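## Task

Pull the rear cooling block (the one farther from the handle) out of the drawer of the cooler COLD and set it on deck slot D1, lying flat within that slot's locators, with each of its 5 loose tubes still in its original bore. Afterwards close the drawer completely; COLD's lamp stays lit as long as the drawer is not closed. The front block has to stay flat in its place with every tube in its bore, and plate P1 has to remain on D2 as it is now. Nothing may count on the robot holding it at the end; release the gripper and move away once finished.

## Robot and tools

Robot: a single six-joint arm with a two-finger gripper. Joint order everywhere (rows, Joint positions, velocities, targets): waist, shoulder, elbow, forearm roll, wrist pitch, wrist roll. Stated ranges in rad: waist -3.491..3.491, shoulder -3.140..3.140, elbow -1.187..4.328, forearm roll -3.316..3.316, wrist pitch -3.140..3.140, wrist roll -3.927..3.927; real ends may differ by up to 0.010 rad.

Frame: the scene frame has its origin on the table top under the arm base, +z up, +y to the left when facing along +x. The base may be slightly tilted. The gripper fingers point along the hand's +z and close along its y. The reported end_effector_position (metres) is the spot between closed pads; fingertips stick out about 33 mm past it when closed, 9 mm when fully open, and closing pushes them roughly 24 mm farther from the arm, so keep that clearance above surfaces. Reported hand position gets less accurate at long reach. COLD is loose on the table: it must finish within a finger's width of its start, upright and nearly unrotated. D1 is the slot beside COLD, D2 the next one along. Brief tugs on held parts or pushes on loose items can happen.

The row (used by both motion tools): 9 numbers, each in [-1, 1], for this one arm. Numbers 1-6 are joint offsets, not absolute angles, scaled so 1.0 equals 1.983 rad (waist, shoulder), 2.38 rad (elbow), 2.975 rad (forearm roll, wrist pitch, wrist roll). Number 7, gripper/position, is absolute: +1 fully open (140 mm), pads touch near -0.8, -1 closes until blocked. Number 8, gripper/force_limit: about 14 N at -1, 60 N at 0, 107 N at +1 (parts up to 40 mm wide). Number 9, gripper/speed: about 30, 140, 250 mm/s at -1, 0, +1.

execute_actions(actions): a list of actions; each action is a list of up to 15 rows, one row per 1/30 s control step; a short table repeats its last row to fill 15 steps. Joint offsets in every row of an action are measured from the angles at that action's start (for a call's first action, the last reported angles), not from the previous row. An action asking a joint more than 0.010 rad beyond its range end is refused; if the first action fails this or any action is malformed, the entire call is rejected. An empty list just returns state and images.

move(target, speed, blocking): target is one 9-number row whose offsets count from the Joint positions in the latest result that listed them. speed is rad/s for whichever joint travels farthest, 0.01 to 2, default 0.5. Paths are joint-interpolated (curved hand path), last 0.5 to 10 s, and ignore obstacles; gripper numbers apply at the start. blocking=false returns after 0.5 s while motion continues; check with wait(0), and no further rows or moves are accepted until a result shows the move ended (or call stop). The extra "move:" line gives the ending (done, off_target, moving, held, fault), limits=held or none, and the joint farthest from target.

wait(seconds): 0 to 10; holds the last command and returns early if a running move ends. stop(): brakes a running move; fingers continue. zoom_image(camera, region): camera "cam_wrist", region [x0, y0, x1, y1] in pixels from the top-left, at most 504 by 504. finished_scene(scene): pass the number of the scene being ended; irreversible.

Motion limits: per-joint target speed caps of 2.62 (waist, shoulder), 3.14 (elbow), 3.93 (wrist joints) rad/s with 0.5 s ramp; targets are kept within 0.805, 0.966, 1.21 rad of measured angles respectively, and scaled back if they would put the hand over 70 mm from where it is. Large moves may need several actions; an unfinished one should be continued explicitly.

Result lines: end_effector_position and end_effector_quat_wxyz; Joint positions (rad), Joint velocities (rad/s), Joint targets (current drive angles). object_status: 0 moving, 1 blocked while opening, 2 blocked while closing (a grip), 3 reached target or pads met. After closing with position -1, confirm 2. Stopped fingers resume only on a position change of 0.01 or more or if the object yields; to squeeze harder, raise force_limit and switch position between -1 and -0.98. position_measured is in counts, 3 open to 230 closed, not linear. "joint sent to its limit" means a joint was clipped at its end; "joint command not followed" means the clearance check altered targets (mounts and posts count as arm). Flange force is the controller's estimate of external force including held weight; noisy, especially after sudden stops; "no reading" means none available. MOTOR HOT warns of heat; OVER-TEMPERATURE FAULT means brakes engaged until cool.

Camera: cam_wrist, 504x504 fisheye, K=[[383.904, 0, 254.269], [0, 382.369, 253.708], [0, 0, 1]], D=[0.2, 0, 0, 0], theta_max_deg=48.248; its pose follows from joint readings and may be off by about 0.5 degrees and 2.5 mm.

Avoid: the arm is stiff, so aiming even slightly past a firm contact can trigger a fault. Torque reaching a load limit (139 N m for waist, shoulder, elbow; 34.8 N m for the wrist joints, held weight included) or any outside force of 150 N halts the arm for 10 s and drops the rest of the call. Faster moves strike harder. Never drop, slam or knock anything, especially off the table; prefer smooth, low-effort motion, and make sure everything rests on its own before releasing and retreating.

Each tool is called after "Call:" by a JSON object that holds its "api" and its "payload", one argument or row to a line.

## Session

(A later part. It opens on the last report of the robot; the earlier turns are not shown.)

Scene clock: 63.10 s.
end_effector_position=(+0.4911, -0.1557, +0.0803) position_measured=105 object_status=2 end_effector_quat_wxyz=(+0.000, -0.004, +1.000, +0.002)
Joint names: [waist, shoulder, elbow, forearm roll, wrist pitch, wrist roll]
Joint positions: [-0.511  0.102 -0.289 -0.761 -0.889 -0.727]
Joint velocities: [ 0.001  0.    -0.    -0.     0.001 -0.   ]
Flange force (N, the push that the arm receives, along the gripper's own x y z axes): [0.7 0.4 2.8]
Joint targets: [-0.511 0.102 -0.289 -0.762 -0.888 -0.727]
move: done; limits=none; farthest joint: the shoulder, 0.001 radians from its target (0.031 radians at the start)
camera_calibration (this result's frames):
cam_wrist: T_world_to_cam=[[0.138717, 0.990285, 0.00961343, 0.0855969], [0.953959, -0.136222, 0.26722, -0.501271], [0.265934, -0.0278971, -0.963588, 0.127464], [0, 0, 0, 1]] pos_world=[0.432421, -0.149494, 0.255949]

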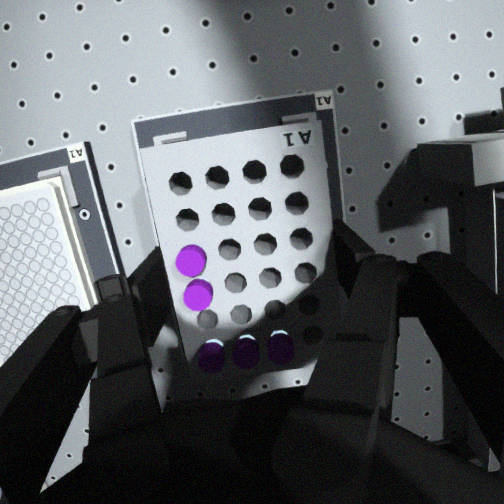

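Call:
{"api": "move", "payload": {
  "target": [0,-0.0018,-0.0025,0,0.001,0,-1,0.3,-0.9],
  "speed": 0.02
}}

Call:
{"api": "move", "payload": {
  "target": [0.0042,0.0061,-0.0007,-0.0018,0.0052,0.001,-1,0.3,-0.9],
  "speed": 0.015
}}

Scene clock: 64.83 s.
end_effector_position=(+0.4891, -0.1555, +0.0805) position_measured=105 object_status=2 end_effector_quat_wxyz=(+0.000, -0.004, +1.000, +0.002)
Joint names: [waist, shoulder, elbow, forearm roll, wrist pitch, wrist roll]
Joint positions: [-0.511  0.099 -0.295 -0.762 -0.886 -0.727]
Joint velocities: [-0.    -0.    -0.002 -0.     0.    -0.   ]
Flange force (N, the push that the arm receives, along the gripper's own x y z axes): [2.2 -0.3 4.3]
Joint targets: [-0.511 0.099 -0.295 -0.761 -0.886 -0.727]
move: done; limits=none; farthest joint: the forearm roll, 0.001 radians from its target (0.001 radians at the start)
camera_calibration (this result's frames):
cam_wrist: T_world_to_cam=[[0.139983, 0.990121, 0.0080559, 0.0851677], [0.953764, -0.13702, 0.267508, -0.499469], [0.26597, -0.0297633, -0.963522, 0.127872], [0, 0, 0, 1]] pos_world=[0.430443, -0.148957, 0.256134]

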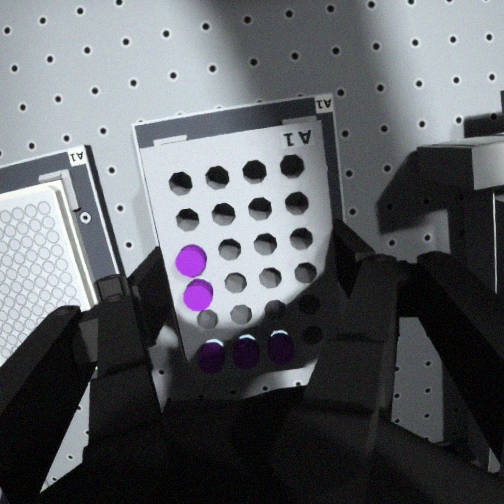

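Scene clock: 66.10 s.
end_effector_position=(+0.4882, -0.1556, +0.0732) position_measured=105 object_status=2 end_effector_quat_wxyz=(-0.000, -0.003, +1.000, +0.001)
Joint names: [waist, shoulder, elbow, forearm roll, wrist pitch, wrist roll]
Joint positions: [-0.502  0.111 -0.297 -0.767 -0.87  -0.724]
Joint velocities: [ 0.001  0.001  0.    -0.001  0.001  0.001]
Flange force (N, the push that the arm receives, along the gripper's own x y z axes): [1.6 -0.2 3.0]
Joint targets: [-0.502 0.111 -0.297 -0.767 -0.870 -0.724]
move: done; limits=none; farthest joint: the forearm roll, 0.001 radians from its target (0.006 radians at the start)
camera_calibration (this result's frames):
cam_wrist: T_world_to_cam=[[0.1414, 0.989926, 0.00720204, 0.0848117], [0.953711, -0.13817, 0.267105, -0.496773], [0.265409, -0.0308999, -0.963641, 0.121183], [0, 0, 0, 1]] pos_world=[0.429623, -0.148852, 0.248857]

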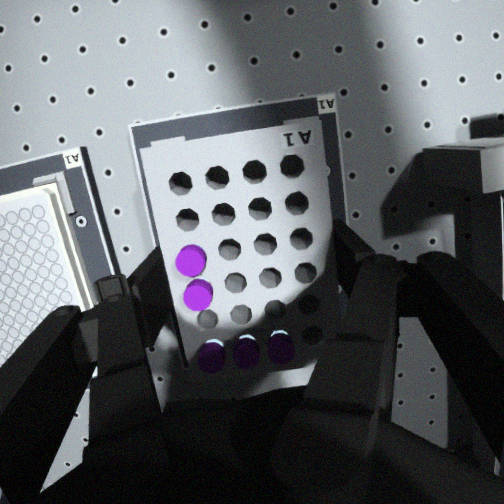

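Call:
{"api": "move", "payload": {
  "target": [0.001,0.001,0.0015,0,-0.0006,0,-1,0.3,-0.9],
  "speed": 0.01
}}

Call:
{"api": "move", "payload": {
  "target": [0.0016,0.0022,-0.0001,-0.0006,0.0018,0.0002,-1,0.3,-0.9],
  "speed": 0.01
}}

Call:
{"api": "zoom_image", "payload": {
  "camera": "cam_wrist",
  "region": [90,50,390,250]
}}

Scene clock: 67.33 s.
end_effector_position=(+0.4896, -0.1547, +0.0727) position_measured=105 object_status=2 end_effector_quat_wxyz=(-0.000, -0.004, +1.000, +0.002)
Joint names: [waist, shoulder, elbow, forearm roll, wrist pitch, wrist roll]
Joint positions: [-0.501  0.113 -0.293 -0.767 -0.872 -0.724]
Joint velocities: [ 0.    -0.001  0.002 -0.001 -0.     0.   ]
Flange force (N, the push that the arm receives, along the gripper's own x y z axes): [0.0 0.6 4.8]
Joint targets: [-0.501 0.113 -0.293 -0.767 -0.872 -0.724]
move: done; limits=none; farthest joint: the waist, 0.001 radians from its target (0.002 radians at the start)
camera_calibration (this result's frames):
cam_wrist: T_world_to_cam=[[0.139103, 0.990236, 0.00915611, 0.0847825], [0.954173, -0.1365, 0.266313, -0.497701], [0.264962, -0.0283085, -0.963843, 0.120929], [0, 0, 0, 1]] pos_world=[0.431057, -0.148467, 0.248324]

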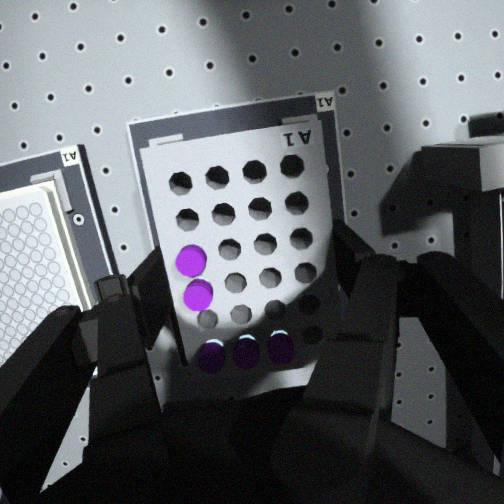

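Scene clock: 68.10 s.
end_effector_position=(+0.4893, -0.1547, +0.0701) position_measured=105 object_status=2 end_effector_quat_wxyz=(-0.000, -0.004, +1.000, +0.002)
Joint names: [waist, shoulder, elbow, forearm roll, wrist pitch, wrist roll]
Joint positions: [-0.497  0.117 -0.294 -0.769 -0.867 -0.723]
Joint velocities: [ 0.001  0.001  0.001 -0.001  0.001  0.   ]
Flange force (N, the push that the arm receives, along the gripper's own x y z axes): [19.6 1.2 -24.4]
Joint targets: [-0.497 0.117 -0.294 -0.769 -0.867 -0.723]
move: done; limits=none; farthest joint: the waist, 0.000 radians from its target (0.003 radians at the start)
camera_calibration (this result's frames):
cam_wrist: T_world_to_cam=[[0.139662, 0.99016, 0.00885011, 0.084563], [0.954177, -0.136965, 0.266059, -0.496848], [0.264653, -0.0287137, -0.963916, 0.118598], [0, 0, 0, 1]] pos_world=[0.430884, -0.148376, 0.245761]

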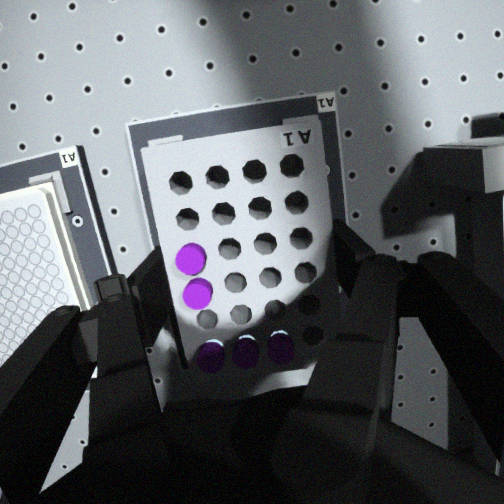

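Region (90, 50, 390, 250) of cam_wrist's 504x504 image, scaled by 1.680, with more detail than that image has.

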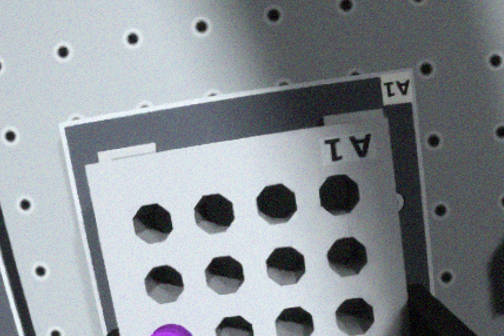

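Call:
{"api": "move", "payload": {
  "target": [0,-0.001,-0.0013,0,0.0005,0,-1,0.3,-0.9],
  "speed": 0.01
}}

Scene clock: 69.57 s.
end_effector_position=(+0.4884, -0.1545, +0.0702) position_measured=105 object_status=2 end_effector_quat_wxyz=(-0.000, -0.004, +1.000, +0.002)
Joint names: [waist, shoulder, elbow, forearm roll, wrist pitch, wrist roll]
Joint positions: [-0.497  0.115 -0.297 -0.769 -0.865 -0.723]
Joint velocities: [-0.001 -0.     0.001  0.002  0.     0.   ]
Flange force (N, the push that the arm receives, along the gripper's own x y z axes): [-4.6 -10.4 -5.0]
Joint targets: [-0.497 0.115 -0.297 -0.769 -0.865 -0.723]
move: done; limits=none; farthest joint: the waist, 0.000 radians from its target (0.000 radians at the start)
camera_calibration (this result's frames):
cam_wrist: T_world_to_cam=[[0.140313, 0.990073, 0.00818941, 0.0842194], [0.954033, -0.137408, 0.266347, -0.495973], [0.264829, -0.029559, -0.963842, 0.118767], [0, 0, 0, 1]] pos_world=[0.429904, -0.148024, 0.245884]

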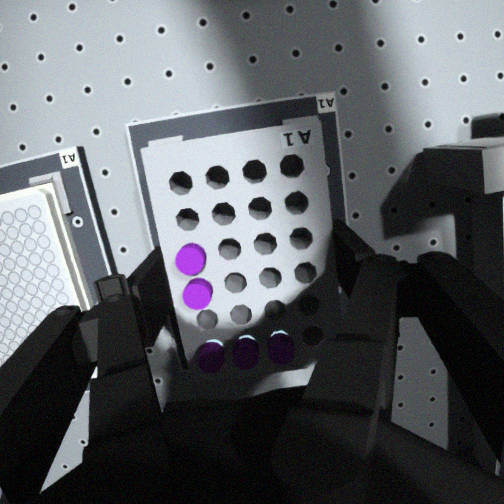

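Call:
{"api": "move", "payload": {
  "target": [0,0.0012,0.0001,-0.0002,0.0008,0,-1,0.3,-0.9],
  "speed": 0.01
}}

Scene clock: 70.67 s.
end_effector_position=(+0.4882, -0.1553, +0.0693) position_measured=105 object_status=2 end_effector_quat_wxyz=(-0.000, -0.003, +1.000, +0.001)
Joint names: [waist, shoulder, elbow, forearm roll, wrist pitch, wrist roll]
Joint positions: [-0.497  0.117 -0.297 -0.769 -0.863 -0.723]
Joint velocities: [-0.     0.     0.001  0.001  0.    -0.001]
Flange force (N, the push that the arm receives, along the gripper's own x y z axes): [-8.2 0.7 1.2]
Joint targets: [-0.497 0.117 -0.296 -0.769 -0.863 -0.723]
move: done; limits=none; farthest joint: the waist, 0.000 radians from its target (0.000 radians at the start)
camera_calibration (this result's frames):
cam_wrist: T_world_to_cam=[[0.141797, 0.989869, 0.00725527, 0.0843394], [0.953789, -0.138583, 0.26661, -0.495793], [0.264914, -0.0308845, -0.963777, 0.117679], [0, 0, 0, 1]] pos_world=[0.429748, -0.148559, 0.244988]

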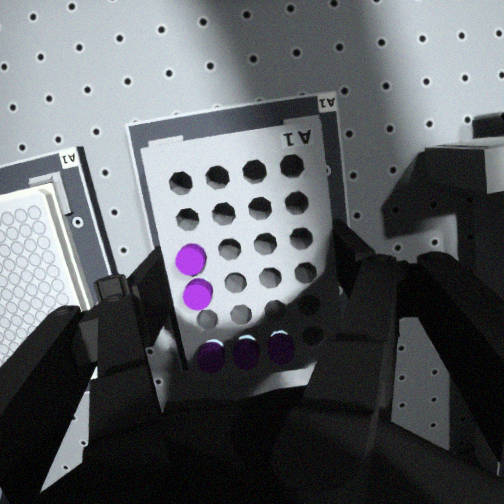

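It is inside the locators now; another millimetre down with a slight +x correction.

Call:
{"api": "move", "payload": {
  "target": [0.0007,0.0013,0.0004,-0.0002,0.0006,0,-1,0.3,-0.9],
  "speed": 0.01
}}

Scene clock: 71.67 s.
end_effector_position=(+0.4885, -0.1554, +0.0682) position_measured=105 object_status=2 end_effector_quat_wxyz=(-0.000, -0.003, +1.000, +0.001)
Joint names: [waist, shoulder, elbow, forearm roll, wrist pitch, wrist roll]
Joint positions: [-0.496  0.12  -0.296 -0.77  -0.861 -0.723]
Joint velocities: [ 0.     0.    -0.002  0.     0.    -0.   ]
Flange force (N, the push that the arm receives, along the gripper's own x y z axes): [-8.1 1.7 -5.2]
Joint targets: [-0.496 0.120 -0.296 -0.770 -0.861 -0.723]
move: done; limits=none; farthest joint: the waist, 0.000 radians from its target (0.002 radians at the start)
camera_calibration (this result's frames):
cam_wrist: T_world_to_cam=[[0.141951, 0.989847, 0.00732814, 0.08428], [0.95383, -0.138758, 0.266372, -0.495749], [0.264684, -0.0308218, -0.963843, 0.116632], [0, 0, 0, 1]] pos_world=[0.430026, -0.148618, 0.243851]

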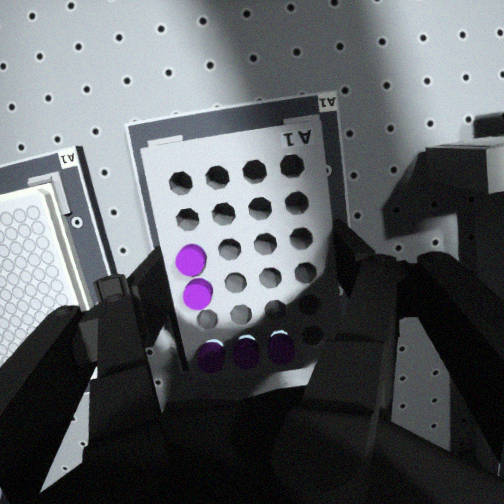

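Call:
{"api": "move", "payload": {
  "target": [0,0,0,0,0,0,0.45,0,-0.8]
}}

Call:
{"api": "move", "payload": {
  "target": [-0.065,-0.0792,0.01,0.0225,-0.071,0,0.45,0,0],
  "speed": 0.25
}}

Call:
{"api": "zoom_image", "payload": {
  "camera": "cam_wrist",
  "region": [130,80,380,350]
}}

Scene clock: 72.90 s.
end_effector_position=(+0.4884, -0.1554, +0.0681) position_measured=72 object_status=3 end_effector_quat_wxyz=(-0.000, -0.003, +1.000, +0.001)
Joint names: [waist, shoulder, elbow, forearm roll, wrist pitch, wrist roll]
Joint positions: [-0.496  0.12  -0.296 -0.77  -0.861 -0.723]
Joint velocities: [-0.001 -0.    -0.    -0.    -0.001 -0.   ]
Flange force (N, the push that the arm receives, along the gripper's own x y z axes): [1.6 1.2 -5.3]
Joint targets: [-0.496 0.120 -0.296 -0.770 -0.861 -0.723]
move: done; limits=none; farthest joint: the waist, 0.000 radians from its target (0.000 radians at the start)
camera_calibration (this result's frames):
cam_wrist: T_world_to_cam=[[0.142078, 0.989828, 0.00736556, 0.0842335], [0.953836, -0.138893, 0.26628, -0.495701], [0.264595, -0.030807, -0.963868, 0.116623], [0, 0, 0, 1]] pos_world=[0.429992, -0.148633, 0.243784]

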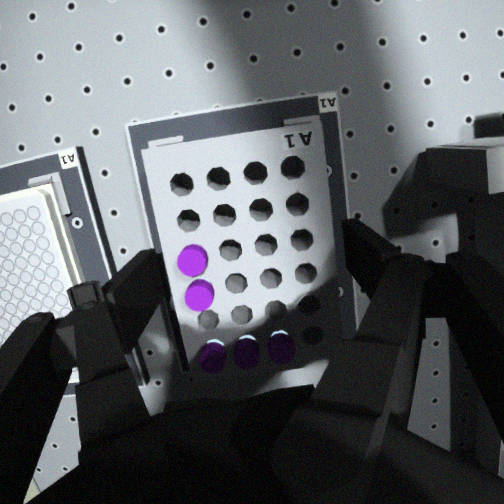

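Scene clock: 74.17 s.
end_effector_position=(+0.4884, -0.1582, +0.1701) position_measured=72 object_status=3 end_effector_quat_wxyz=(-0.000, -0.022, +1.000, -0.001)
Joint names: [waist, shoulder, elbow, forearm roll, wrist pitch, wrist roll]
Joint positions: [-0.625 -0.037 -0.272 -0.703 -1.072 -0.723]
Joint velocities: [-0.001 -0.002  0.     0.    -0.001  0.   ]
Flange force (N, the push that the arm receives, along the gripper's own x y z axes): [0.5 1.7 -3.2]
Joint targets: [-0.625 -0.037 -0.272 -0.703 -1.072 -0.723]
move: done; limits=none; farthest joint: the waist, 0.000 radians from its target (0.129 radians at the start)
camera_calibration (this result's frames):
cam_wrist: T_world_to_cam=[[0.102771, 0.994704, 0.0016789, 0.107249], [0.958378, -0.0994694, 0.267614, -0.519466], [0.266364, -0.0258939, -0.963525, 0.214647], [0, 0, 0, 1]] pos_world=[0.429648, -0.152794, 0.345654]

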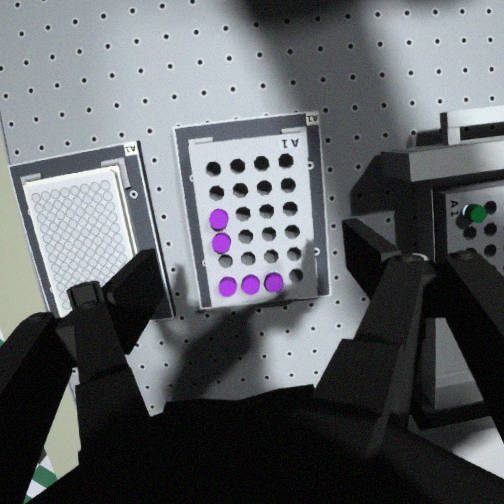

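Region (130, 80, 380, 350) of cam_wrist's 504x504 image, scaled by 1.867, with more detail than that image has; it fills the left 467 columns of this view, and the rest is white.

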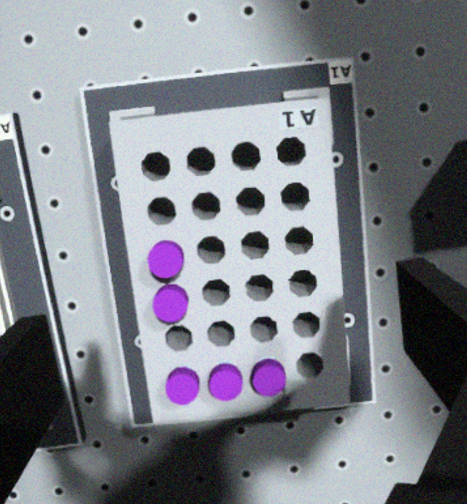

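Call:
{"api": "move", "payload": {
  "target": [0.3979,-0.3041,-0.1941,0.1445,0.0897,-0.3129,1,0,0],
  "speed": 0.9
}}

Call:
{"api": "move", "payload": {
  "target": [0.0202,0.0499,-0.0303,0,0.0497,0,1,0,0],
  "speed": 0.3
}}

Call:
{"api": "move", "payload": {
  "target": [0.0403,0.0507,-0.0179,0.0113,0.0612,-0.0175,1,0,0],
  "speed": 0.2
}}

Scene clock: 76.37 s.
end_effector_position=(+0.4224, +0.0561, +0.1623) position_measured=3 object_status=3 end_effector_quat_wxyz=(+0.001, -0.021, +1.000, +0.006)
Joint names: [waist, shoulder, elbow, forearm roll, wrist pitch, wrist roll]
Joint positions: [ 0.164 -0.64  -0.734 -0.273 -0.805 -1.654]
Joint velocities: [ 0.001 -0.001 -0.003  0.001  0.    -0.002]
Flange force (N, the push that the arm receives, along the gripper's own x y z axes): no reading
Joint targets: [0.164 -0.640 -0.734 -0.273 -0.805 -1.654]
move: done; limits=none; farthest joint: the waist, 0.000 radians from its target (0.789 radians at the start)
camera_calibration (this result's frames):
cam_wrist: T_world_to_cam=[[0.106287, 0.994179, 0.0176634, -0.103166], [0.95731, -0.107115, 0.268486, -0.432061], [0.268815, -0.0116271, -0.963122, 0.228384], [0, 0, 0, 1]] pos_world=[0.363188, 0.0589405, 0.337787]

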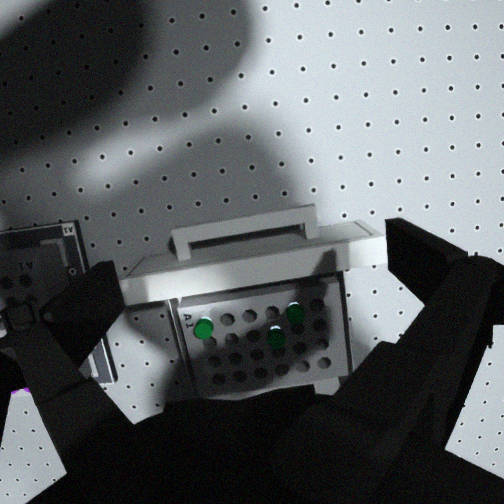

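Scene clock: 77.30 s.
end_effector_position=(+0.3988, +0.0449, +0.1117) position_measured=3 object_status=3 end_effector_quat_wxyz=(-0.012, -0.021, +1.000, -0.000)
Joint names: [waist, shoulder, elbow, forearm roll, wrist pitch, wrist roll]
Joint positions: [ 0.204 -0.541 -0.806 -0.273 -0.658 -1.654]
Joint velocities: [ 0.     0.001 -0.001  0.     0.001 -0.   ]
Flange force (N, the push that the arm receives, along the gripper's own x y z axes): no reading
Joint targets: [0.204 -0.541 -0.806 -0.273 -0.657 -1.654]
move: done; limits=none; farthest joint: the waist, 0.000 radians from its target (0.040 radians at the start)
camera_calibration (this result's frames):
cam_wrist: T_world_to_cam=[[0.106326, 0.994331, 0.000815884, -0.0867488], [0.96398, -0.103281, 0.245104, -0.397317], [0.243798, -0.0252743, -0.969497, 0.197221], [0, 0, 0, 1]] pos_world=[0.344147, 0.0502063, 0.288659]

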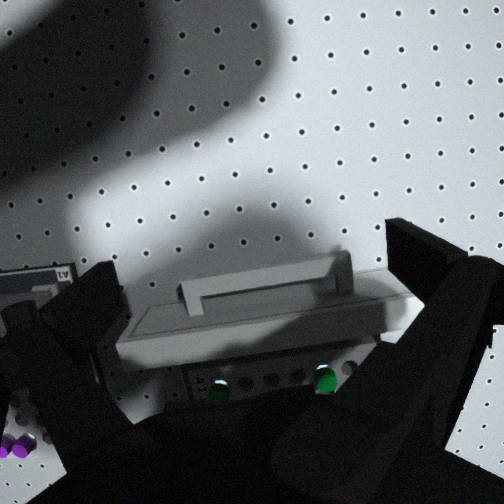

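Scene clock: 78.63 s.
end_effector_position=(+0.4008, +0.0534, +0.0699) position_measured=3 object_status=3 end_effector_quat_wxyz=(+0.000, -0.030, +1.000, +0.001)
Joint names: [waist, shoulder, elbow, forearm roll, wrist pitch, wrist roll]
Joint positions: [ 0.284 -0.441 -0.848 -0.24  -0.476 -1.706]
Joint velocities: [ 0.     0.001  0.002 -0.     0.001 -0.   ]
Flange force (N, the push that the arm receives, along the gripper's own x y z axes): no reading
Joint targets: [0.284 -0.441 -0.848 -0.240 -0.476 -1.706]
move: done; limits=none; farthest joint: the waist, 0.000 radians from its target (0.080 radians at the start)
camera_calibration (this result's frames):
cam_wrist: T_world_to_cam=[[0.0881846, 0.996085, 0.00612943, -0.0885888], [0.959465, -0.0865929, 0.268193, -0.388735], [0.267674, -0.0177696, -0.963346, 0.145953], [0, 0, 0, 1]] pos_world=[0.341722, 0.0571739, 0.245402]

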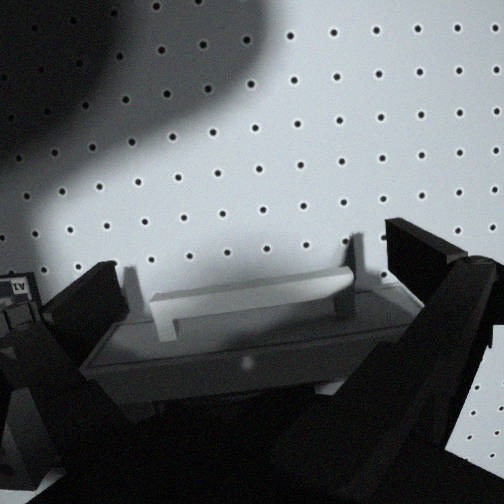

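Call:
{"api": "move", "payload": {
  "target": [-0.062,0.0928,0.1168,-0.0322,-0.0416,0.0548,1,0,0],
  "speed": 0.13
}}

Call:
{"api": "move", "payload": {
  "target": [-0.0313,0.0777,0.1082,-0.0042,-0.0393,0.0118,1,0,0],
  "speed": 0.15
}}

Call:
{"api": "move", "payload": {
  "target": [-0.0134,0.0464,0.0672,0.0008,-0.0243,0.0004,1,0,0],
  "speed": 0.1
}}

Scene clock: 81.70 s.
end_effector_position=(+0.4902, +0.0575, +0.0695) position_measured=3 object_status=3 end_effector_quat_wxyz=(+0.000, -0.030, +1.000, +0.000)
Joint names: [waist, shoulder, elbow, forearm roll, wrist pitch, wrist roll]
Joint positions: [ 0.161 -0.257 -0.57  -0.335 -0.599 -1.543]
Joint velocities: [-0.001  0.001 -0.    -0.    -0.001  0.001]
Flange force (N, the push that the arm receives, along the gripper's own x y z axes): [4.1 1.6 -5.2]
Joint targets: [0.161 -0.257 -0.570 -0.335 -0.599 -1.543]
move: done; limits=none; farthest joint: the waist, 0.000 radians from its target (0.123 radians at the start)
camera_calibration (this result's frames):
cam_wrist: T_world_to_cam=[[0.0874248, 0.996158, 0.00515284, -0.100109], [0.959723, -0.0856113, 0.267588, -0.4742], [0.267001, -0.0184485, -0.96352, 0.122114], [0, 0, 0, 1]] pos_world=[0.431248, 0.0613805, 0.245065]

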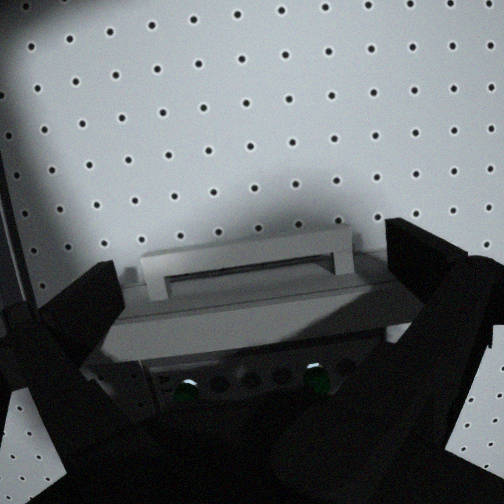

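Scene clock: 83.80 s.
end_effector_position=(+0.5793, +0.0627, +0.0698) position_measured=3 object_status=3 end_effector_quat_wxyz=(+0.000, -0.030, +1.000, +0.000)
Joint names: [waist, shoulder, elbow, forearm roll, wrist pitch, wrist roll]
Joint positions: [ 0.099 -0.103 -0.313 -0.348 -0.716 -1.508]
Joint velocities: [-0.     0.001  0.001 -0.    -0.001  0.001]
Flange force (N, the push that the arm receives, along the gripper's own x y z axes): [1.3 -1.4 -5.4]
Joint targets: [0.099 -0.102 -0.313 -0.348 -0.716 -1.508]
move: done; limits=none; farthest joint: the elbow, 0.001 radians from its target (0.258 radians at the start)
camera_calibration (this result's frames):
cam_wrist: T_world_to_cam=[[0.0882965, 0.99608, 0.00536191, -0.113618], [0.959491, -0.0864965, 0.268133, -0.559279], [0.267546, -0.0185305, -0.963367, 0.0984274], [0, 0, 0, 1]] pos_world=[0.520321, 0.0666206, 0.245392]

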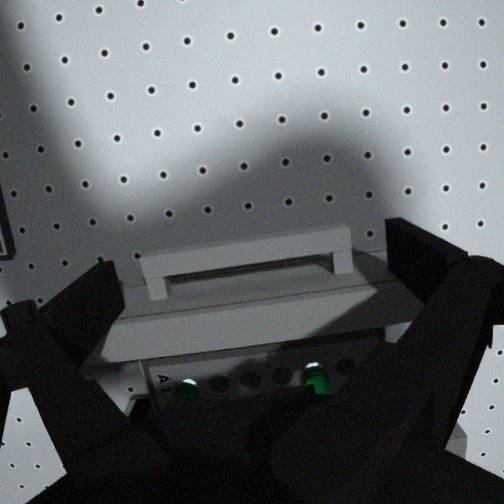

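Scene clock: 85.77 s.
end_effector_position=(+0.6329, +0.0654, +0.0699) position_measured=3 object_status=3 end_effector_quat_wxyz=(+0.001, -0.029, +1.000, +0.001)
Joint names: [waist, shoulder, elbow, forearm roll, wrist pitch, wrist roll]
Joint positions: [ 0.073 -0.011 -0.153 -0.345 -0.788 -1.507]
Joint velocities: [-0.001  0.001 -0.    -0.001 -0.     0.   ]
Flange force (N, the push that the arm receives, along the gripper's own x y z axes): [1.0 -1.1 -6.0]
Joint targets: [0.073 -0.011 -0.153 -0.345 -0.788 -1.507]
move: done; limits=none; farthest joint: the waist, 0.000 radians from its target (0.027 radians at the start)
camera_calibration (this result's frames):
cam_wrist: T_world_to_cam=[[0.0898241, 0.995941, 0.00584027, -0.122091], [0.959233, -0.0880882, 0.268538, -0.610181], [0.267962, -0.018519, -0.963251, 0.0839146], [0, 0, 0, 1]] pos_world=[0.573786, 0.0694001, 0.2454]

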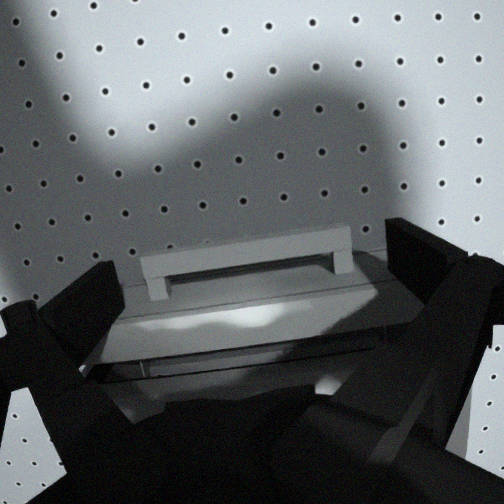

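Call:
{"api": "move", "payload": {
  "target": [-0.0042,0.0186,0.0276,0.001,-0.0102,-0.0008,1,0,0],
  "speed": 0.025
}}

Scene clock: 98.37 s.
end_effector_position=(+0.6483, +0.0663, +0.0696) position_measured=3 object_status=3 end_effector_quat_wxyz=(-0.002, -0.029, +1.000, +0.000)
Joint names: [waist, shoulder, elbow, forearm roll, wrist pitch, wrist roll]
Joint positions: [ 0.066  0.02  -0.1   -0.343 -0.817 -1.509]
Joint velocities: [ 0.     0.001  0.001 -0.002  0.    -0.   ]
Flange force (N, the push that the arm receives, along the gripper's own x y z axes): [53.4 2.8 -26.2]
Joint targets: [0.066 0.020 -0.099 -0.343 -0.814 -1.509]
TORQUE FAULT: the external load on the wrist pitch reached its load limit, and the arm stopped for 10 seconds. That time counts as 20 of the actions that you can send in this scene. The arm's remaining commands of this call were not run. The arm holds where it stopped, with its grip as last carried out, and accepts commands again: back off and push less far. The arm stops again, at the same cost, whenever a joint's load reaches its limit.
move: fault; limits=none; farthest joint: the elbow, 0.013 radians from its target (0.066 radians at the start)
camera_calibration (this result's frames):
cam_wrist: T_world_to_cam=[[0.089974, 0.995931, 0.00520043, -0.124378], [0.960503, -0.0881517, 0.263936, -0.625368], [0.263321, -0.0187524, -0.964526, 0.082599], [0, 0, 0, 1]] pos_world=[0.590108, 0.0702935, 0.245373]

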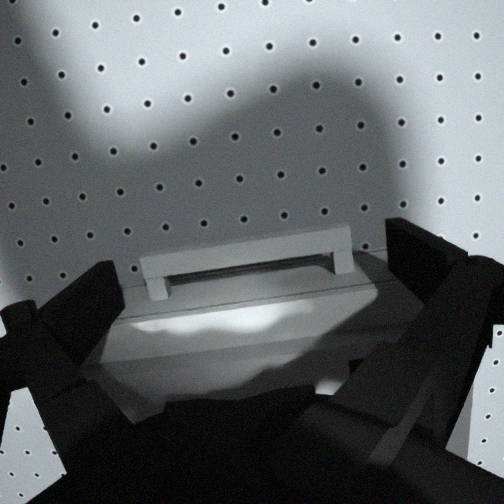

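Call:
{"api": "move", "payload": {
  "target": [0.0076,0.0088,-0.0126,-0.0008,0.0188,0,0.72,-1,0],
  "speed": 0.06
}}

Scene clock: 101.07 s.
end_effector_position=(+0.6409, +0.0655, +0.0501) position_measured=39 object_status=3 end_effector_quat_wxyz=(+0.001, -0.028, +1.000, -0.000)
Joint names: [waist, shoulder, elbow, forearm roll, wrist pitch, wrist roll]
Joint positions: [ 0.081  0.037 -0.13  -0.345 -0.761 -1.509]
Joint velocities: [ 0.    -0.     0.001  0.001  0.001  0.001]
Flange force (N, the push that the arm receives, along the gripper's own x y z axes): [-1.6 -0.5 -4.2]
Joint targets: [0.081 0.037 -0.130 -0.345 -0.761 -1.509]
move: done; limits=none; farthest joint: the waist, 0.000 radians from its target (0.015 radians at the start)
camera_calibration (this result's frames):
cam_wrist: T_world_to_cam=[[0.091483, 0.995796, 0.00450739, -0.123735], [0.958701, -0.0892973, 0.270035, -0.612182], [0.269303, -0.0203824, -0.96284, 0.061967], [0, 0, 0, 1]] pos_world=[0.581531, 0.0698115, 0.225533]

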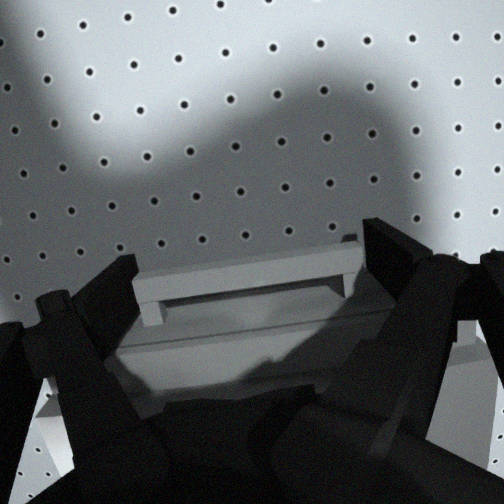

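Call:
{"api": "move", "payload": {
  "target": [-0.0013,0,0,0,0,0,0.72,0.5,-0.9]
}}

Call:
{"api": "move", "payload": {
  "target": [0,0,0,0,0,0,-1,0.5,-0.9]
}}

Call:
{"api": "move", "payload": {
  "target": [-0.0008,-0.002,0.0003,0,-0.0016,0,-1,0.5,-0.9],
  "speed": 0.01
}}

Scene clock: 102.40 s.
end_effector_position=(+0.6412, +0.0639, +0.0505) position_measured=39 object_status=3 end_effector_quat_wxyz=(+0.002, -0.027, +1.000, -0.001)
Joint names: [waist, shoulder, elbow, forearm roll, wrist pitch, wrist roll]
Joint positions: [ 0.078  0.037 -0.13  -0.345 -0.761 -1.509]
Joint velocities: [-0.     0.    -0.002 -0.001  0.    -0.   ]
Flange force (N, the push that the arm receives, along the gripper's own x y z axes): [1.7 0.0 -5.9]
Joint targets: [0.078 0.037 -0.130 -0.345 -0.761 -1.509]
move: done; limits=none; farthest joint: the waist, 0.000 radians from its target (0.002 radians at the start)
camera_calibration (this result's frames):
cam_wrist: T_world_to_cam=[[0.0934468, 0.995619, 0.00315445, -0.123367], [0.958294, -0.090802, 0.270976, -0.612418], [0.270075, -0.0222989, -0.962581, 0.0618788], [0, 0, 0, 1]] pos_world=[0.581693, 0.068598, 0.225903]

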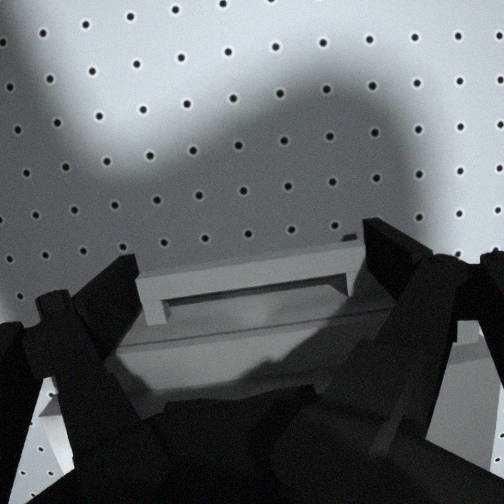

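Scene clock: 103.00 s.
end_effector_position=(+0.6411, +0.0639, +0.0505) position_measured=64 object_status=0 end_effector_quat_wxyz=(+0.002, -0.027, +1.000, -0.001)
Joint names: [waist, shoulder, elbow, forearm roll, wrist pitch, wrist roll]
Joint positions: [ 0.078  0.037 -0.13  -0.345 -0.761 -1.509]
Joint velocities: [ 0.     0.    -0.001 -0.     0.002 -0.   ]
Flange force (N, the push that the arm receives, along the gripper's own x y z axes): [10.1 0.6 -42.3]
Joint targets: [0.078 0.037 -0.130 -0.345 -0.761 -1.509]
move: done; limits=none; farthest joint: the waist, 0.000 radians from its target (0.000 radians at the start)
camera_calibration (this result's frames):
cam_wrist: T_world_to_cam=[[0.0934969, 0.995615, 0.00310885, -0.123354], [0.95832, -0.0908404, 0.27087, -0.612395], [0.269965, -0.0223462, -0.962611, 0.0619751], [0, 0, 0, 1]] pos_world=[0.581673, 0.0685676, 0.225921]

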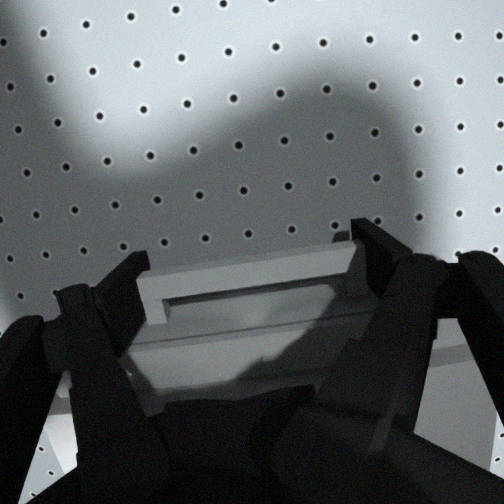

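Scene clock: 103.70 s.
end_effector_position=(+0.6414, +0.0639, +0.0529) position_measured=65 object_status=2 end_effector_quat_wxyz=(+0.002, -0.027, +1.000, -0.001)
Joint names: [waist, shoulder, elbow, forearm roll, wrist pitch, wrist roll]
Joint positions: [ 0.077  0.034 -0.13  -0.346 -0.766 -1.509]
Joint velocities: [ 0.    -0.001  0.001 -0.    -0.001  0.001]
Flange force (N, the push that the arm receives, along the gripper's own x y z axes): [-2.5 0.3 22.9]
Joint targets: [0.077 0.033 -0.129 -0.345 -0.766 -1.509]
move: done; limits=none; farthest joint: the shoulder, 0.001 radians from its target (0.004 radians at the start)
camera_calibration (this result's frames):
cam_wrist: T_world_to_cam=[[0.0937097, 0.995594, 0.00344168, -0.123602], [0.958277, -0.0911339, 0.270924, -0.613248], [0.270044, -0.0220902, -0.962594, 0.0641506], [0, 0, 0, 1]] pos_world=[0.581921, 0.0685872, 0.22832]

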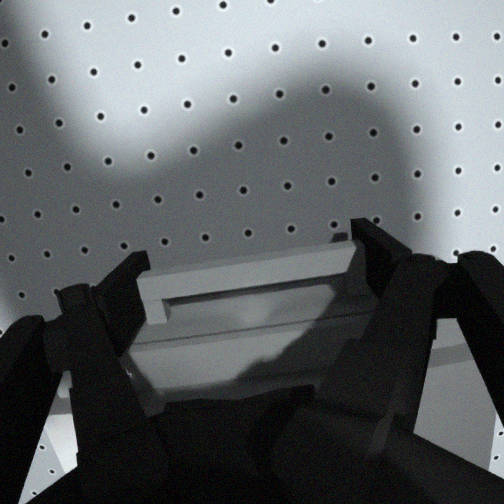

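Call:
{"api": "move", "payload": {
  "target": [-0.0008,0.0014,0.0034,0,-0.0019,0,-1,0.5,-0.9],
  "speed": 0.01
}}

Scene clock: 105.53 s.
end_effector_position=(+0.6439, +0.0642, +0.0538) position_measured=65 object_status=2 end_effector_quat_wxyz=(+0.002, -0.027, +1.000, -0.001)
Joint names: [waist, shoulder, elbow, forearm roll, wrist pitch, wrist roll]
Joint positions: [ 0.075  0.036 -0.122 -0.346 -0.771 -1.509]
Joint velocities: [ 0.001  0.     0.002 -0.001 -0.     0.   ]
Flange force (N, the push that the arm receives, along the gripper's own x y z axes): [27.6 0.9 20.6]
Joint targets: [0.075 0.036 -0.121 -0.346 -0.771 -1.509]
move: done; limits=none; farthest joint: the waist, 0.000 radians from its target (0.001 radians at the start)
camera_calibration (this result's frames):
cam_wrist: T_world_to_cam=[[0.0936661, 0.995596, 0.00383594, -0.124126], [0.958315, -0.0912019, 0.270765, -0.615906], [0.269923, -0.0216855, -0.962638, 0.0643791], [0, 0, 0, 1]] pos_world=[0.584481, 0.0688039, 0.229216]

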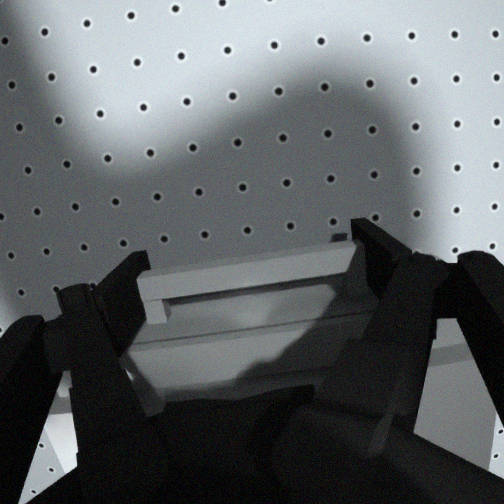

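Call:
{"api": "move", "payload": {
  "target": [-0.0008,0.0014,0.0034,0,-0.0019,0,-1,0.5,-0.9],
  "speed": 0.01
}}

Scene clock: 106.93 s.
end_effector_position=(+0.6465, +0.0645, +0.0547) position_measured=65 object_status=2 end_effector_quat_wxyz=(+0.002, -0.027, +1.000, -0.000)
Joint names: [waist, shoulder, elbow, forearm roll, wrist pitch, wrist roll]
Joint positions: [ 0.073  0.039 -0.113 -0.346 -0.777 -1.509]
Joint velocities: [-0.001  0.     0.003  0.002 -0.    -0.   ]
Flange force (N, the push that the arm receives, along the gripper's own x y z axes): [27.6 -0.8 17.3]
Joint targets: [0.073 0.039 -0.113 -0.346 -0.777 -1.509]
move: done; limits=none; farthest joint: the elbow, 0.001 radians from its target (0.008 radians at the start)
camera_calibration (this result's frames):
cam_wrist: T_world_to_cam=[[0.093606, 0.9956, 0.00424166, -0.124648], [0.958335, -0.0912555, 0.270677, -0.61861], [0.269873, -0.0212721, -0.962661, 0.0645738], [0, 0, 0, 1]] pos_world=[0.587077, 0.0690213, 0.230135]

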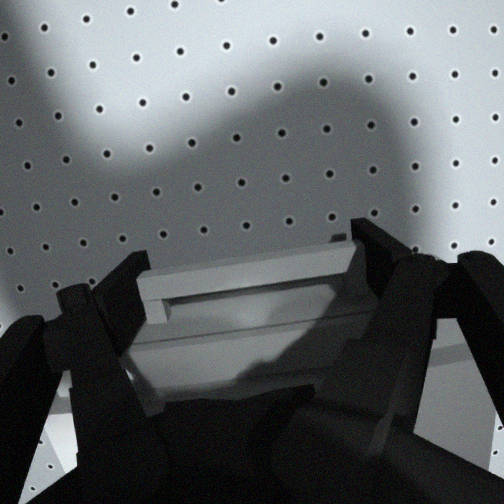

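Call:
{"api": "move", "payload": {
  "target": [-0.0016,0.0071,0.0104,0.0003,-0.0039,0,-1,0.5,-0.9],
  "speed": 0.012
}}

Scene clock: 109.50 s.
end_effector_position=(+0.6543, +0.0649, +0.0545) position_measured=65 object_status=2 end_effector_quat_wxyz=(+0.001, -0.027, +1.000, -0.000)
Joint names: [waist, shoulder, elbow, forearm roll, wrist pitch, wrist roll]
Joint positions: [ 0.07   0.053 -0.089 -0.345 -0.788 -1.509]
Joint velocities: [ 0.     0.001  0.005  0.     0.    -0.   ]
Flange force (N, the push that the arm receives, along the gripper's own x y z axes): [23.7 -1.9 16.6]
Joint targets: [0.070 0.053 -0.089 -0.345 -0.788 -1.509]
move: done; limits=none; farthest joint: the waist, 0.000 radians from its target (0.004 radians at the start)
camera_calibration (this result's frames):
cam_wrist: T_world_to_cam=[[0.0928112, 0.995674, 0.00435411, -0.125289], [0.958524, -0.0905302, 0.27025, -0.626124], [0.269476, -0.0209088, -0.96278, 0.0624551], [0, 0, 0, 1]] pos_world=[0.594953, 0.0693694, 0.229886]

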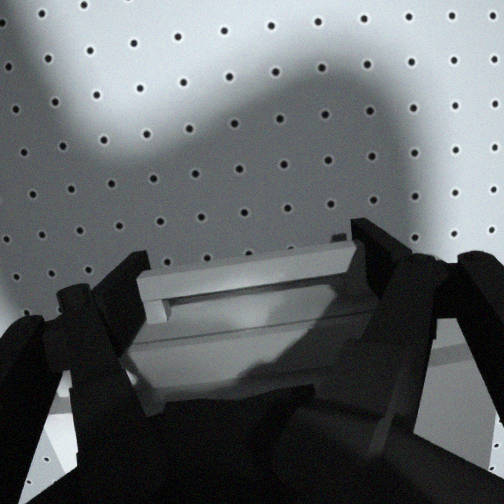

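Call:
{"api": "move", "payload": {
  "target": [-0.0026,0.0148,0.022,0.0007,-0.0084,-0.0005,-1,0.5,-0.9],
  "speed": 0.02
}}

Call:
{"api": "move", "payload": {
  "target": [0.0009,0.0025,-0.0002,0,0.0019,0,-1,0.5,-0.9],
  "speed": 0.01
}}

Call:
{"api": "move", "payload": {
  "target": [0,0,0,0,0,0,1,0,-0.5]
}}

Call:
{"api": "move", "payload": {
  "target": [-0.0225,-0.0575,0.004,0.002,-0.043,0,1,0,0],
  "speed": 0.2
}}

Scene clock: 112.87 s.
end_effector_position=(+0.6703, +0.0666, +0.0538) position_measured=65 object_status=2 end_effector_quat_wxyz=(+0.001, -0.028, +1.000, +0.000)
Joint names: [waist, shoulder, elbow, forearm roll, wrist pitch, wrist roll]
Joint positions: [ 0.065  0.082 -0.036 -0.343 -0.813 -1.51 ]
Joint velocities: [-0.001  0.001  0.003  0.    -0.    -0.   ]
Flange force (N, the push that the arm receives, along the gripper's own x y z axes): [24.1 -0.6 18.4]
Joint targets: [0.065 0.082 -0.036 -0.343 -0.813 -1.510]
move: done; limits=none; farthest joint: the waist, 0.000 radians from its target (0.005 radians at the start)
camera_calibration (this result's frames):
cam_wrist: T_world_to_cam=[[0.0912218, 0.995817, 0.00523677, -0.127403], [0.9591, -0.089271, 0.268624, -0.641462], [0.267968, -0.0194818, -0.963231, 0.0584553], [0, 0, 0, 1]] pos_world=[0.611184, 0.0707454, 0.229285]

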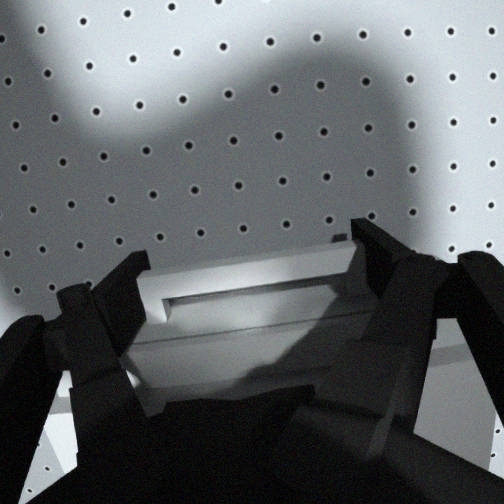

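Scene clock: 113.67 s.
end_effector_position=(+0.6702, +0.0666, +0.0509) position_measured=65 object_status=2 end_effector_quat_wxyz=(+0.001, -0.028, +1.000, +0.000)
Joint names: [waist, shoulder, elbow, forearm roll, wrist pitch, wrist roll]
Joint positions: [ 0.067  0.087 -0.037 -0.342 -0.808 -1.51 ]
Joint velocities: [ 0.     0.003  0.002 -0.     0.001 -0.   ]
Flange force (N, the push that the arm receives, along the gripper's own x y z axes): [31.1 6.8 -34.4]
Joint targets: [0.067 0.087 -0.037 -0.343 -0.808 -1.510]
move: done; limits=none; farthest joint: the forearm roll, 0.001 radians from its target (0.000 radians at the start)
camera_calibration (this result's frames):
cam_wrist: T_world_to_cam=[[0.0910315, 0.995836, 0.00498386, -0.127206], [0.959049, -0.0890145, 0.268889, -0.640639], [0.268213, -0.0196976, -0.963158, 0.0555328], [0, 0, 0, 1]] pos_world=[0.61109, 0.0707441, 0.226382]

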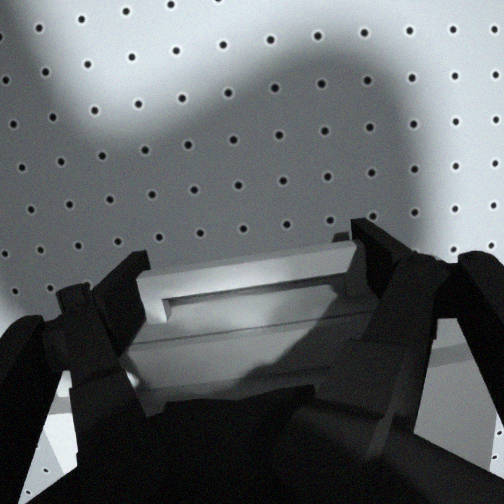

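Scene clock: 114.37 s.
end_effector_position=(+0.6702, +0.0666, +0.0509) position_measured=3 object_status=3 end_effector_quat_wxyz=(+0.001, -0.028, +1.000, +0.000)
Joint names: [waist, shoulder, elbow, forearm roll, wrist pitch, wrist roll]
Joint positions: [ 0.067  0.087 -0.037 -0.342 -0.808 -1.51 ]
Joint velocities: [ 0.  0. -0.  0. -0.  0.]
Flange force (N, the push that the arm receives, along the gripper's own x y z axes): [0.5 -1.6 -4.3]
Joint targets: [0.067 0.087 -0.037 -0.342 -0.808 -1.510]
move: done; limits=none; farthest joint: the waist, 0.000 radians from its target (0.000 radians at the start)
camera_calibration (this result's frames):
cam_wrist: T_world_to_cam=[[0.0910344, 0.995835, 0.00497715, -0.127203], [0.959053, -0.0890158, 0.268874, -0.640632], [0.268197, -0.0197034, -0.963163, 0.0555394], [0, 0, 0, 1]] pos_world=[0.611085, 0.0707409, 0.226376]

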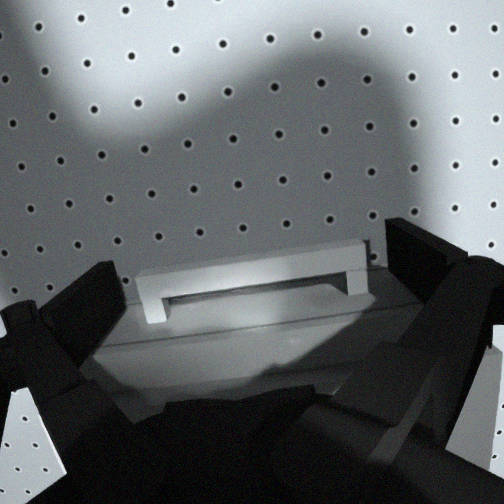

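Scene clock: 115.43 s.
end_effector_position=(+0.6711, +0.0642, +0.1235) position_measured=3 object_status=3 end_effector_quat_wxyz=(+0.002, -0.029, +1.000, -0.001)
Joint names: [waist, shoulder, elbow, forearm roll, wrist pitch, wrist roll]
Joint positions: [ 0.022 -0.027 -0.027 -0.337 -0.936 -1.51 ]
Joint velocities: [-0.001 -0.    -0.     0.    -0.001  0.001]
Flange force (N, the push that the arm receives, along the gripper's own x y z axes): [4.2 -3.0 -5.6]
Joint targets: [0.022 -0.027 -0.027 -0.337 -0.936 -1.510]
move: done; limits=none; farthest joint: the waist, 0.000 radians from its target (0.044 radians at the start)
camera_calibration (this result's frames):
cam_wrist: T_world_to_cam=[[0.089679, 0.995968, 0.00228118, -0.124043], [0.958266, -0.086908, 0.272349, -0.661297], [0.271449, -0.022238, -0.962196, 0.123073], [0, 0, 0, 1]] pos_world=[0.611414, 0.0688079, 0.298807]

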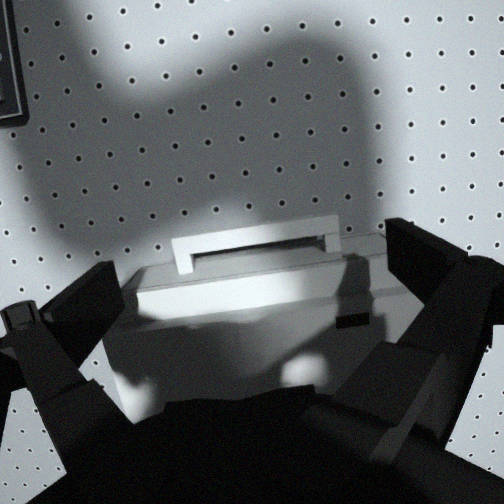

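Call:
{"api": "finished_scene", "payload": {
  "scene": 2
}}

The scene is finished: the task was done.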